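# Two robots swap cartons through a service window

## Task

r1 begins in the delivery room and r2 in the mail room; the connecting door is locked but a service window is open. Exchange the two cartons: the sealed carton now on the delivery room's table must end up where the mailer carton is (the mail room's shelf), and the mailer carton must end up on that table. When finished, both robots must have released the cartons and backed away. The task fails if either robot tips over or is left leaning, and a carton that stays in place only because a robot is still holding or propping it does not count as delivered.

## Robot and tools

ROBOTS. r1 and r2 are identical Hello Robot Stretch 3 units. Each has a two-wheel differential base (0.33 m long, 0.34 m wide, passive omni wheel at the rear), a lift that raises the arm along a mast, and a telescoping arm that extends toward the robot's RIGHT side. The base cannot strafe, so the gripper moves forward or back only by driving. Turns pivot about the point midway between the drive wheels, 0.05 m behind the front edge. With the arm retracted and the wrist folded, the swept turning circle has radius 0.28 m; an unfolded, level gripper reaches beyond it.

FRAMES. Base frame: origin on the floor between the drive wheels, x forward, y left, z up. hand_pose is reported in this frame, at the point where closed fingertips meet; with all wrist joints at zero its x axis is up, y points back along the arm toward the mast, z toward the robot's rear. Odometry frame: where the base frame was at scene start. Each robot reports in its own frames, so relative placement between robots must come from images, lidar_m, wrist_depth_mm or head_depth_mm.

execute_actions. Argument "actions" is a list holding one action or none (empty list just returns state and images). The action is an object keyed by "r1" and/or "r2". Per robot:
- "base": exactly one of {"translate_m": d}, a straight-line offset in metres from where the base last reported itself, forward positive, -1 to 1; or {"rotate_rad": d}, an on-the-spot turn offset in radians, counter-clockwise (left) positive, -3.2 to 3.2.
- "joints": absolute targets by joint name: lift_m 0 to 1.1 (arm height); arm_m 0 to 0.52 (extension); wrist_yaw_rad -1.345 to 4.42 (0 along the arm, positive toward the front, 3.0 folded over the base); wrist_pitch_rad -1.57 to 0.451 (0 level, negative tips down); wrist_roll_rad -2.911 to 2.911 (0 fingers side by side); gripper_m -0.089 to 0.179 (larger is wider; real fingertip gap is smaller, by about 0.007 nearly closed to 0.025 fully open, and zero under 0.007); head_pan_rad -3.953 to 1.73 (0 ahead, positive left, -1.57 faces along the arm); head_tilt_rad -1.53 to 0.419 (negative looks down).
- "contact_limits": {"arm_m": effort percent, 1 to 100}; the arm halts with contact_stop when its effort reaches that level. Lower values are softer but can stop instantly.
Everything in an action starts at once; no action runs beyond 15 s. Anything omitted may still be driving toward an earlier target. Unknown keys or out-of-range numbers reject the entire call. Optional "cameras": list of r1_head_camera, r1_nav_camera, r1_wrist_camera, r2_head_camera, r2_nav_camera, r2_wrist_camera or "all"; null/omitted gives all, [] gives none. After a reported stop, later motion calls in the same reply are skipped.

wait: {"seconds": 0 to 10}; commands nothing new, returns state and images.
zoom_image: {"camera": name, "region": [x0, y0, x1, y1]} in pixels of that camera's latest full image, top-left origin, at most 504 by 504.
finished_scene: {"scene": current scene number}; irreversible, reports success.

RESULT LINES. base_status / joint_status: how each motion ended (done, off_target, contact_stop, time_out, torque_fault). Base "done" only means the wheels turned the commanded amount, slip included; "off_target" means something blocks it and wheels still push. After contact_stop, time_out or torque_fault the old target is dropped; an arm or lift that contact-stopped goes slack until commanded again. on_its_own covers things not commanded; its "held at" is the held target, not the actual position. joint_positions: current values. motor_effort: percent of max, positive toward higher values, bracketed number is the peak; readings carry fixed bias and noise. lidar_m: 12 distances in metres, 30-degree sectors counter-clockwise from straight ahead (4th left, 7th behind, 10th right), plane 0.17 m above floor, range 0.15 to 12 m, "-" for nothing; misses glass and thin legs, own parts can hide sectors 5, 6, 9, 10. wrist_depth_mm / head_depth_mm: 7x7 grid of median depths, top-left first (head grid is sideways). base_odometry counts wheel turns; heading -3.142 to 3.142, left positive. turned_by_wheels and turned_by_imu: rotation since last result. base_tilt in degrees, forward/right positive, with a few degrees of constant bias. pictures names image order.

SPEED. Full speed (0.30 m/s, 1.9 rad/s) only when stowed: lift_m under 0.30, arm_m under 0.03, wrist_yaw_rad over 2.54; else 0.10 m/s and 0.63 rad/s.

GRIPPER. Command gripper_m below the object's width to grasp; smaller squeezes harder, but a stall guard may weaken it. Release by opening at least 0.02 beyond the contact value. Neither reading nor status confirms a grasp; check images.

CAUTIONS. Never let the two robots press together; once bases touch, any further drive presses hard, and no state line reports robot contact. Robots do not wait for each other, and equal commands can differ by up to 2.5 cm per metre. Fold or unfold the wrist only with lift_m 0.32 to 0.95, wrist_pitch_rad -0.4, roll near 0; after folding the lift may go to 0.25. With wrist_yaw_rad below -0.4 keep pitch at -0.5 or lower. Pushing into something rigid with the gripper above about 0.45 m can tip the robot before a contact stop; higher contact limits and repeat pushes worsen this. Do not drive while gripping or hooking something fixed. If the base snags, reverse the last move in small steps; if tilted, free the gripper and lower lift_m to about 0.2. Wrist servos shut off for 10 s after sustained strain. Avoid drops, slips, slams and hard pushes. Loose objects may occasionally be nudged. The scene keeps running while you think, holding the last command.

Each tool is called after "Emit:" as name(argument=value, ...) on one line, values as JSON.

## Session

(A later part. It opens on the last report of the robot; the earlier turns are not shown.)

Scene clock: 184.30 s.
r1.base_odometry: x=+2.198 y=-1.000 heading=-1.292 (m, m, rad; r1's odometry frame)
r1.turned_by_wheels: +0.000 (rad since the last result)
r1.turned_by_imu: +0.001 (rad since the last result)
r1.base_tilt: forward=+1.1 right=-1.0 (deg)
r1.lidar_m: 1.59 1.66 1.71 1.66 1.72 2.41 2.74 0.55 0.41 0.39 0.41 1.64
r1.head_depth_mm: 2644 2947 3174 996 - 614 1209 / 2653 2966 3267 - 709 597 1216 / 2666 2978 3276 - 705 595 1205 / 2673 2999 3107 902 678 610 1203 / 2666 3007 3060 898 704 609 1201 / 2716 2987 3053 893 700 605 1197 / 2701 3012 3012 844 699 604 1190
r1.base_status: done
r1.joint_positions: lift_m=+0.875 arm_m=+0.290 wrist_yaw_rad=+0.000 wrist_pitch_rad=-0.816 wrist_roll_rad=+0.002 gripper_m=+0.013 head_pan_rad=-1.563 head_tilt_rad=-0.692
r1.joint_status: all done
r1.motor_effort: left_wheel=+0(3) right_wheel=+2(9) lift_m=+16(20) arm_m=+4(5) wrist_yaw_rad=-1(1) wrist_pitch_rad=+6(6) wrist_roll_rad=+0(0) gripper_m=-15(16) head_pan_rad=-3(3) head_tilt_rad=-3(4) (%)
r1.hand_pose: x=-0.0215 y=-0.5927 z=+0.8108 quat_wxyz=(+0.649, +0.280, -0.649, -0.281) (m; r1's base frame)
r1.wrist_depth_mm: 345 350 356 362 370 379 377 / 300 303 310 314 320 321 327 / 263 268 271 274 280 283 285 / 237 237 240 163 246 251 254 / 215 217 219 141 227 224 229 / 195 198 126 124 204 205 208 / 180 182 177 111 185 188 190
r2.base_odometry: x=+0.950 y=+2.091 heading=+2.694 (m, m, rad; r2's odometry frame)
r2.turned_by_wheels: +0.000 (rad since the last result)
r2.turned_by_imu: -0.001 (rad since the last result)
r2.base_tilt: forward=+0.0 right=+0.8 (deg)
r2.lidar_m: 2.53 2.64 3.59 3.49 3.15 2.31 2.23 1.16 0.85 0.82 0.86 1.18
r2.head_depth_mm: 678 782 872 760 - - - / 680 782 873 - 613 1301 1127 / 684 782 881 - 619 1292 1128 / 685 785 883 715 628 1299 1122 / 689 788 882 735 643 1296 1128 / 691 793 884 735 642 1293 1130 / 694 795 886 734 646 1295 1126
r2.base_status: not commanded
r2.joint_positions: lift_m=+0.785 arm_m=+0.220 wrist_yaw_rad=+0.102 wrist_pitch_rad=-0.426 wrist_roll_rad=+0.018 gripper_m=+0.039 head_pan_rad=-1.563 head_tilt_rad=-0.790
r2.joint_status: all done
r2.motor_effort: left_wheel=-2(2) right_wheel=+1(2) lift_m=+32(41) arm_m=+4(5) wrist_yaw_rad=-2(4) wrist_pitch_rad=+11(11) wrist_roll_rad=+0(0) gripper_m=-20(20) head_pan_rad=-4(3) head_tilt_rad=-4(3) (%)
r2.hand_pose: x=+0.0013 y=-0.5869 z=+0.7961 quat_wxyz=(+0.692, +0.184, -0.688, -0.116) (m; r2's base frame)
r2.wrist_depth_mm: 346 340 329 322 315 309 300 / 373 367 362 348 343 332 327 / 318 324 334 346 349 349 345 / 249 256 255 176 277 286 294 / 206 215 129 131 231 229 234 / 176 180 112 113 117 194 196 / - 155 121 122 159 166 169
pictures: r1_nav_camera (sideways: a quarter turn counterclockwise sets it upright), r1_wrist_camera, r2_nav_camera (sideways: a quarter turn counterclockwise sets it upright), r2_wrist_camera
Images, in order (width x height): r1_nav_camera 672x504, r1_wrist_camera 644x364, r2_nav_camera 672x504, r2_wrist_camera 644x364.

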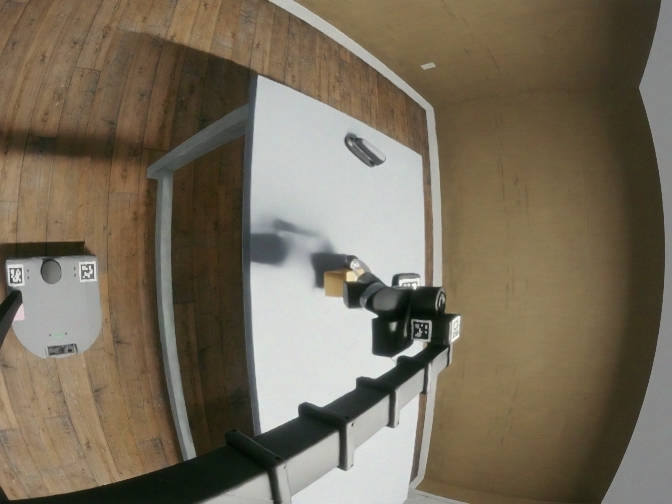

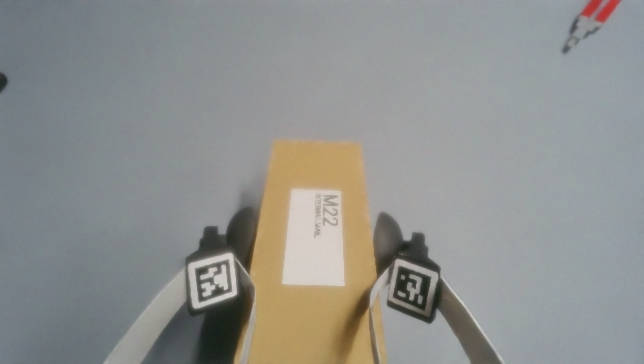

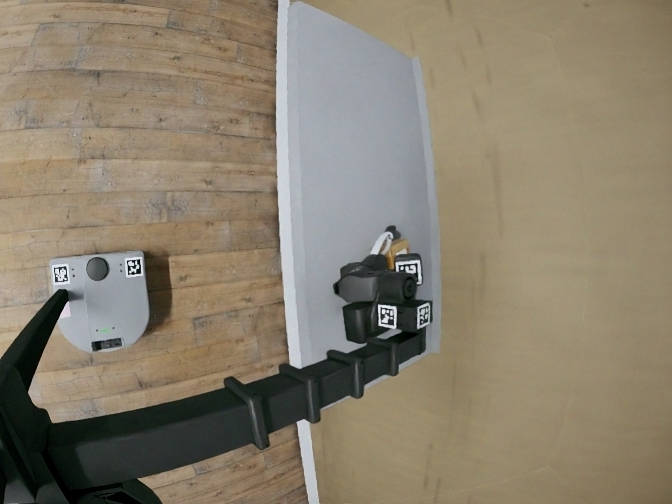

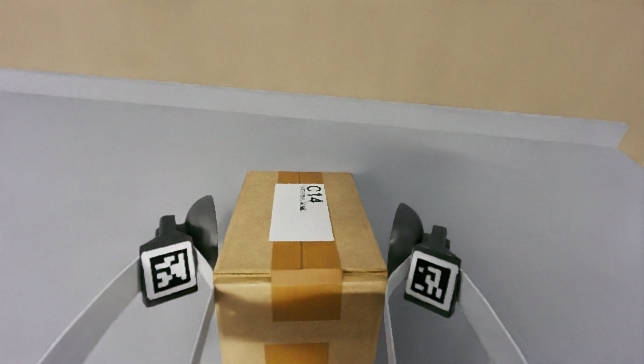

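Emit:
execute_actions(actions=[{"r1":{"joints":{"lift_m":0.845}},"r2":{"joints":{"lift_m":0.766}}}], cameras=[])

Emit:
execute_actions(actions=[{"r1":{"joints":{"gripper_m":0.12}},"r2":{"joints":{"gripper_m":0.12}}}], cameras=["r1_wrist_camera","r2_wrist_camera"])

Emit:
execute_actions(actions=[{"r1":{"joints":{"lift_m":0.9,"arm_m":0.005}},"r2":{"joints":{"lift_m":0.82,"arm_m":0}}}], cameras=[])

Emit:
execute_actions(actions=[{"r1":{"base":{"translate_m":-0.25},"joints":{"wrist_yaw_rad":2.0,"wrist_pitch_rad":-0.4,"gripper_m":0.04}},"r2":{"base":{"translate_m":0.25},"joints":{"wrist_yaw_rad":2.0,"gripper_m":0.04}}}], cameras=["r1_nav_camera","r2_nav_camera","r1_head_camera","r2_head_camera"])

Scene clock: 187.03 s.
r1.base_odometry: x=+2.198 y=-1.000 heading=-1.292 (m, m, rad; r1's odometry frame)
r1.turned_by_wheels: +0.000 (rad since the last result)
r1.turned_by_imu: +0.001 (rad since the last result)
r1.base_tilt: forward=+1.1 right=-1.1 (deg)
r1.lidar_m: 1.59 1.66 1.70 1.65 1.72 2.40 2.74 0.55 0.41 0.39 0.41 1.64
r1.head_depth_mm: 2657 2969 3146 952 - - 1196 / 2672 2965 3175 - 689 597 1208 / 2646 2982 3215 - 687 595 1205 / 2674 2986 3085 902 684 611 1203 / 2711 3011 3076 900 704 608 1200 / 2695 3019 3077 895 700 606 1199 / 2706 3009 3066 840 699 605 1194
r1.base_status: not commanded
r1.joint_positions: lift_m=+0.845 arm_m=+0.290 wrist_yaw_rad=+0.000 wrist_pitch_rad=-0.802 wrist_roll_rad=+0.002 gripper_m=+0.013 head_pan_rad=-1.563 head_tilt_rad=-0.692
r1.joint_status: all done
r1.motor_effort: left_wheel=+0(0) right_wheel=+2(2) lift_m=+13(16) arm_m=+5(5) wrist_yaw_rad=-1(1) wrist_pitch_rad=+0(6) wrist_roll_rad=+0(0) gripper_m=-16(15) head_pan_rad=-3(3) head_tilt_rad=-2(3) (%)
r1.hand_pose: x=-0.0215 y=-0.5956 z=+0.7832 quat_wxyz=(+0.651, +0.276, -0.651, -0.276) (m; r1's base frame)
r1.wrist_depth_mm: 309 311 318 323 326 336 338 / 266 269 272 276 279 287 288 / 232 234 239 171 245 251 252 / 206 209 211 151 216 218 221 / 186 188 190 136 198 197 200 / 170 172 125 124 176 179 180 / 156 157 153 113 161 163 164
r2.base_odometry: x=+0.950 y=+2.091 heading=+2.694 (m, m, rad; r2's odometry frame)
r2.turned_by_wheels: +0.000 (rad since the last result)
r2.turned_by_imu: +0.000 (rad since the last result)
r2.base_tilt: forward=+0.0 right=+0.8 (deg)
r2.lidar_m: 2.53 2.64 3.59 3.49 3.13 2.31 2.23 1.16 0.86 0.82 0.86 1.18
r2.head_depth_mm: 677 779 869 760 642 - - / 683 781 870 - 613 1302 1128 / 685 784 877 - 615 1289 1126 / 685 788 882 707 626 1287 1127 / 690 792 883 735 644 1288 1127 / 693 794 891 736 643 1288 1126 / 693 798 889 733 642 1289 1132
r2.base_status: not commanded
r2.joint_positions: lift_m=+0.766 arm_m=+0.220 wrist_yaw_rad=+0.102 wrist_pitch_rad=-0.413 wrist_roll_rad=+0.018 gripper_m=+0.039 head_pan_rad=-1.563 head_tilt_rad=-0.790
r2.joint_status: all done
r2.motor_effort: left_wheel=-2(2) right_wheel=+1(2) lift_m=+30(32) arm_m=+4(5) wrist_yaw_rad=-2(2) wrist_pitch_rad=+5(11) wrist_roll_rad=+0(0) gripper_m=-20(20) head_pan_rad=-3(4) head_tilt_rad=-4(4) (%)
r2.hand_pose: x=+0.0014 y=-0.5885 z=+0.7801 quat_wxyz=(+0.693, +0.179, -0.690, -0.111) (m; r2's base frame)
r2.wrist_depth_mm: 348 340 331 322 316 306 300 / 362 360 356 347 339 331 324 / 292 296 309 316 329 339 333 / 225 231 217 155 253 257 266 / 186 193 124 126 207 206 212 / 158 162 111 113 118 174 177 / - 139 130 129 145 148 150
pictures: none
No camera images: the call's "cameras" was empty. Leave "cameras" out to get every camera's image.

Scene clock: 188.60 s.
r1.base_odometry: x=+2.198 y=-1.000 heading=-1.292 (m, m, rad; r1's odometry frame)
r1.turned_by_wheels: +0.000 (rad since the last result)
r1.turned_by_imu: +0.000 (rad since the last result)
r1.base_tilt: forward=+1.1 right=-1.0 (deg)
r1.lidar_m: 1.59 1.66 1.71 1.65 1.72 2.41 2.74 0.55 0.41 0.40 0.41 1.64
r1.head_depth_mm: 2675 2957 3166 953 - - 1193 / 2669 2953 3180 - 689 597 1211 / 2661 2991 3149 - 687 596 1210 / 2701 2982 3098 901 685 610 1204 / 2666 2989 3073 901 702 608 1202 / 2697 2994 3054 895 700 606 1194 / 2724 3019 3080 842 698 605 1198
r1.base_status: not commanded
r1.joint_positions: lift_m=+0.845 arm_m=+0.290 wrist_yaw_rad=+0.000 wrist_pitch_rad=-0.807 wrist_roll_rad=+0.002 gripper_m=+0.120 head_pan_rad=-1.563 head_tilt_rad=-0.692
r1.joint_status: all done
r1.motor_effort: left_wheel=+0(0) right_wheel=+2(2) lift_m=+15(15) arm_m=+4(4) wrist_yaw_rad=-1(1) wrist_pitch_rad=+2(2) wrist_roll_rad=+0(0) gripper_m=+0(81) head_pan_rad=-3(3) head_tilt_rad=-3(3) (%)
r1.hand_pose: x=-0.0215 y=-0.5944 z=+0.7822 quat_wxyz=(+0.650, +0.278, -0.651, -0.278) (m; r1's base frame)
r1.wrist_depth_mm: 303 309 312 317 322 329 334 / 259 265 268 272 277 280 286 / 230 232 236 167 240 246 249 / 204 206 208 150 215 217 219 / 186 190 184 134 193 193 197 / 168 - 168 122 172 179 178 / - 157 153 112 158 160 163
r2.base_odometry: x=+0.950 y=+2.091 heading=+2.694 (m, m, rad; r2's odometry frame)
r2.turned_by_wheels: +0.000 (rad since the last result)
r2.turned_by_imu: +0.000 (rad since the last result)
r2.base_tilt: forward=+0.0 right=+0.9 (deg)
r2.lidar_m: 2.54 2.63 3.59 3.49 3.16 2.32 2.23 1.17 0.86 0.82 0.86 1.18
r2.head_depth_mm: 678 777 869 754 645 - - / 682 784 874 - 615 1299 1127 / 682 783 876 - 617 1294 1126 / 686 790 881 722 628 1291 1129 / 689 789 882 737 643 1293 1128 / 693 793 883 736 643 1294 1131 / 694 794 892 737 642 1284 1130
r2.base_status: not commanded
r2.joint_positions: lift_m=+0.766 arm_m=+0.220 wrist_yaw_rad=+0.102 wrist_pitch_rad=-0.415 wrist_roll_rad=+0.018 gripper_m=+0.120 head_pan_rad=-1.563 head_tilt_rad=-0.790
r2.joint_status: all done
r2.motor_effort: left_wheel=-2(2) right_wheel=+2(2) lift_m=+30(31) arm_m=+4(4) wrist_yaw_rad=-3(3) wrist_pitch_rad=+6(6) wrist_roll_rad=-1(0) gripper_m=-1(81) head_pan_rad=-3(3) head_tilt_rad=-5(5) (%)
r2.hand_pose: x=+0.0014 y=-0.5882 z=+0.7796 quat_wxyz=(+0.693, +0.180, -0.689, -0.112) (m; r2's base frame)
r2.wrist_depth_mm: 345 339 333 321 315 307 300 / 366 356 356 348 340 330 324 / 287 295 305 315 328 335 333 / 225 231 216 153 250 255 264 / 186 196 132 125 200 207 210 / 162 - 112 113 163 173 175 / - 139 133 129 145 147 150
pictures: r1_wrist_camera, r2_wrist_camera
Images, in order (width x height): r1_wrist_camera 644x364, r2_wrist_camera 644x364.

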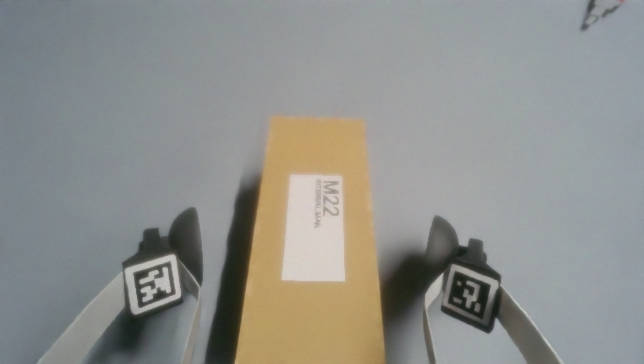

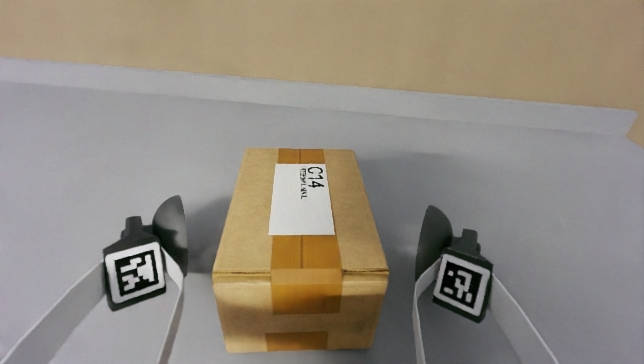

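Scene clock: 191.93 s.
r1.base_odometry: x=+2.198 y=-1.000 heading=-1.292 (m, m, rad; r1's odometry frame)
r1.turned_by_wheels: +0.000 (rad since the last result)
r1.turned_by_imu: +0.001 (rad since the last result)
r1.base_tilt: forward=+1.1 right=-1.0 (deg)
r1.lidar_m: 1.59 1.66 1.70 1.65 1.72 2.41 2.74 0.55 0.41 0.40 0.41 1.65
r1.head_depth_mm: 2663 2925 3150 917 724 - - / 2662 3002 3146 913 712 - - / 2675 3013 3151 909 709 - - / 2694 2982 3095 903 684 619 1172 / 2670 3021 3038 899 704 608 1198 / 2669 2992 3038 896 701 605 1200 / 2722 3025 3043 843 698 604 1198
r1.base_status: not commanded
r1.joint_positions: lift_m=+0.900 arm_m=+0.005 wrist_yaw_rad=+0.000 wrist_pitch_rad=-0.809 wrist_roll_rad=+0.002 gripper_m=+0.120 head_pan_rad=-1.563 head_tilt_rad=-0.692
r1.joint_status: all done
r1.motor_effort: left_wheel=+0(0) right_wheel=+2(2) lift_m=+24(25) arm_m=-4(3) wrist_yaw_rad=-1(1) wrist_pitch_rad=+3(3) wrist_roll_rad=+0(0) gripper_m=+1(0) head_pan_rad=-3(4) head_tilt_rad=-4(3) (%)
r1.hand_pose: x=-0.0215 y=-0.3098 z=+0.8365 quat_wxyz=(+0.650, +0.278, -0.650, -0.279) (m; r1's base frame)
r1.wrist_depth_mm: 396 399 405 347 424 430 444 / 340 347 353 339 363 366 375 / 299 300 308 310 320 321 325 / 268 271 273 274 279 283 286 / 411 256 262 260 261 259 258 / 892 - 961 984 937 - - / 840 832 836 870 840 867 873
r2.base_odometry: x=+0.950 y=+2.091 heading=+2.694 (m, m, rad; r2's odometry frame)
r2.turned_by_wheels: +0.000 (rad since the last result)
r2.turned_by_imu: +0.000 (rad since the last result)
r2.base_tilt: forward=+0.0 right=+0.9 (deg)
r2.lidar_m: 2.54 2.63 3.60 3.49 3.15 2.31 2.23 1.17 0.86 0.83 0.86 1.18
r2.head_depth_mm: 681 779 871 733 626 - - / 683 783 872 735 628 - - / 687 790 870 739 643 - - / 689 789 887 711 641 1259 1121 / 691 791 884 735 643 1294 1130 / 693 794 887 736 644 1288 1124 / 697 797 895 735 642 1285 1125
r2.base_status: not commanded
r2.joint_positions: lift_m=+0.820 arm_m=+0.000 wrist_yaw_rad=+0.102 wrist_pitch_rad=-0.416 wrist_roll_rad=+0.018 gripper_m=+0.120 head_pan_rad=-1.563 head_tilt_rad=-0.790
r2.joint_status: all done
r2.motor_effort: left_wheel=-2(2) right_wheel=+2(1) lift_m=+46(48) arm_m=-4(3) wrist_yaw_rad=-2(2) wrist_pitch_rad=+7(7) wrist_roll_rad=+0(0) gripper_m=+0(0) head_pan_rad=-4(3) head_tilt_rad=-5(4) (%)
r2.hand_pose: x=+0.0014 y=-0.3688 z=+0.8328 quat_wxyz=(+0.693, +0.180, -0.689, -0.113) (m; r2's base frame)
r2.wrist_depth_mm: 559 551 534 522 504 493 482 / 552 563 558 550 552 541 525 / 402 411 425 368 452 476 573 / 315 322 329 335 347 356 407 / 257 271 267 273 280 289 293 / 223 - 226 231 234 241 243 / 898 223 213 209 204 204 209
pictures: none
No camera images: the call's "cameras" was empty. Leave "cameras" out to get every camera's image.

Scene clock: 195.93 s.
r1.base_odometry: x=+2.129 y=-0.760 heading=-1.292 (m, m, rad; r1's odometry frame)
r1.turned_by_wheels: +0.000 (rad since the last result)
r1.turned_by_imu: +0.001 (rad since the last result)
r1.base_tilt: forward=+1.1 right=-1.1 (deg)
r1.lidar_m: 1.84 1.92 1.71 1.66 1.73 2.40 2.49 0.54 0.40 0.39 0.41 0.56
r1.head_depth_mm: 2669 2957 3139 914 724 - - / 2677 2945 3110 912 710 - - / 2680 2995 3115 906 707 - - / 2697 2972 3097 903 705 - - / 2687 3008 3086 900 705 607 1228 / 2676 2980 3038 894 701 607 1225 / 2715 3014 3049 891 679 606 1222
r1.base_status: done
r1.joint_positions: lift_m=+0.900 arm_m=+0.005 wrist_yaw_rad=+1.998 wrist_pitch_rad=-0.419 wrist_roll_rad=+0.002 gripper_m=+0.040 head_pan_rad=-1.563 head_tilt_rad=-0.692
r1.joint_status: all done
r1.motor_effort: left_wheel=+1(3) right_wheel=+2(4) lift_m=+23(24) arm_m=-6(5) wrist_yaw_rad=+2(3) wrist_pitch_rad=+7(8) wrist_roll_rad=+0(0) gripper_m=+0(80) head_pan_rad=-3(3) head_tilt_rad=-3(3) (%)
r1.hand_pose: x=+0.1828 y=-0.0575 z=+0.9121 quat_wxyz=(+0.498, +0.662, -0.251, +0.501) (m; r1's base frame)
r1.wrist_depth_mm: - - - - - - - / - - - - - - - / - - - - - - - / - - - - - - - / - - - - - - - / - - - - - - 534 / - - - - - - 603
r2.base_odometry: x=+0.725 y=+2.200 heading=+2.694 (m, m, rad; r2's odometry frame)
r2.turned_by_wheels: +0.000 (rad since the last result)
r2.turned_by_imu: +0.000 (rad since the last result)
r2.base_tilt: forward=+0.1 right=+0.8 (deg)
r2.lidar_m: 2.28 2.38 3.23 3.49 3.49 2.56 2.48 1.17 0.85 0.83 0.86 1.18
r2.head_depth_mm: 677 781 869 707 628 - 1082 / 684 784 870 738 626 - 1094 / 684 786 875 737 627 - 1088 / 685 791 882 738 628 - - / 690 793 882 734 642 1291 - / 694 793 889 740 644 1293 - / 697 798 891 735 643 1288 1155
r2.base_status: done
r2.joint_positions: lift_m=+0.820 arm_m=+0.000 wrist_yaw_rad=+1.997 wrist_pitch_rad=-0.416 wrist_roll_rad=+0.018 gripper_m=+0.040 head_pan_rad=-1.563 head_tilt_rad=-0.790
r2.joint_status: all done
r2.motor_effort: left_wheel=-2(2) right_wheel=+1(9) lift_m=+46(47) arm_m=-3(4) wrist_yaw_rad=+2(1) wrist_pitch_rad=+7(7) wrist_roll_rad=-1(0) gripper_m=-1(80) head_pan_rad=-4(4) head_tilt_rad=-5(4) (%)
r2.hand_pose: x=+0.1832 y=-0.0526 z=+0.8328 quat_wxyz=(+0.496, +0.665, -0.256, +0.497) (m; r2's base frame)
r2.wrist_depth_mm: - - - - - - - / - - - - - - - / - - - - - - - / - - - - - - - / - - - - - - - / - - - - - - - / 935 948 964 995 - - -
pictures: r1_head_camera (sideways: a quarter turn clockwise sets it upright), r1_nav_camera (sideways: a quarter turn counterclockwise sets it upright), r2_head_camera (sideways: a quarter turn clockwise sets it upright), r2_nav_camera (sideways: a quarter turn counterclockwise sets it upright)
Images, in order (width x height): r1_head_camera 896x504, r1_nav_camera 672x504, r2_head_camera 896x504, r2_nav_camera 672x504.

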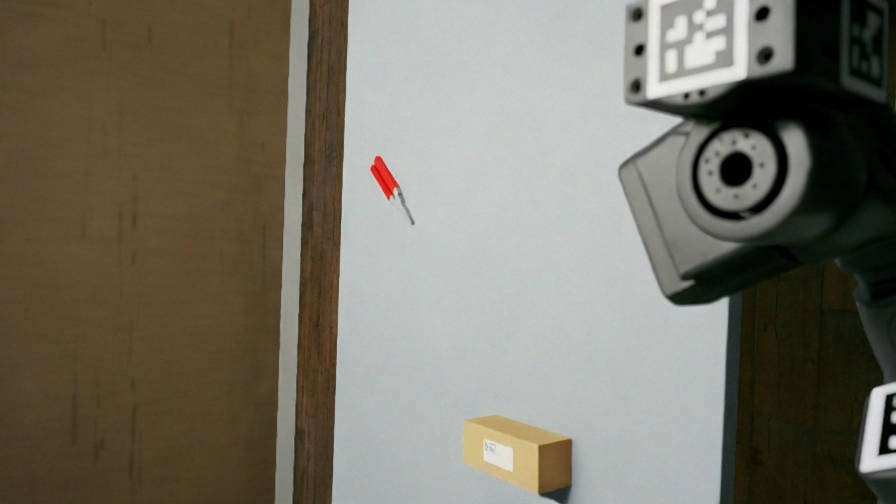

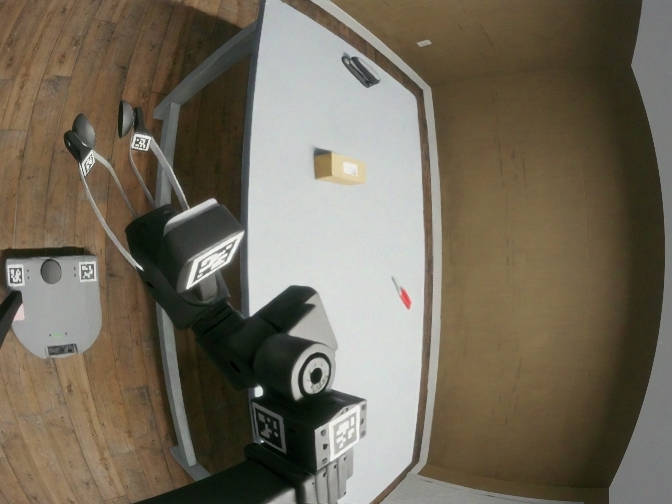

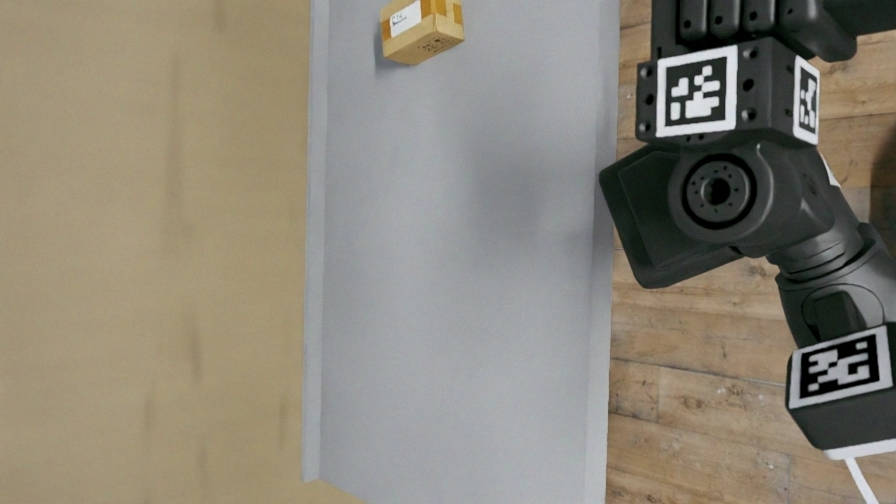

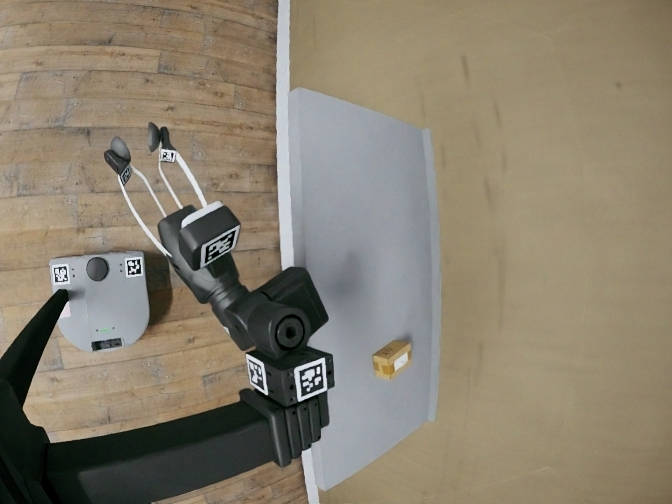

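Emit:
finished_scene(scene=1)

The scene is finished: the task was done.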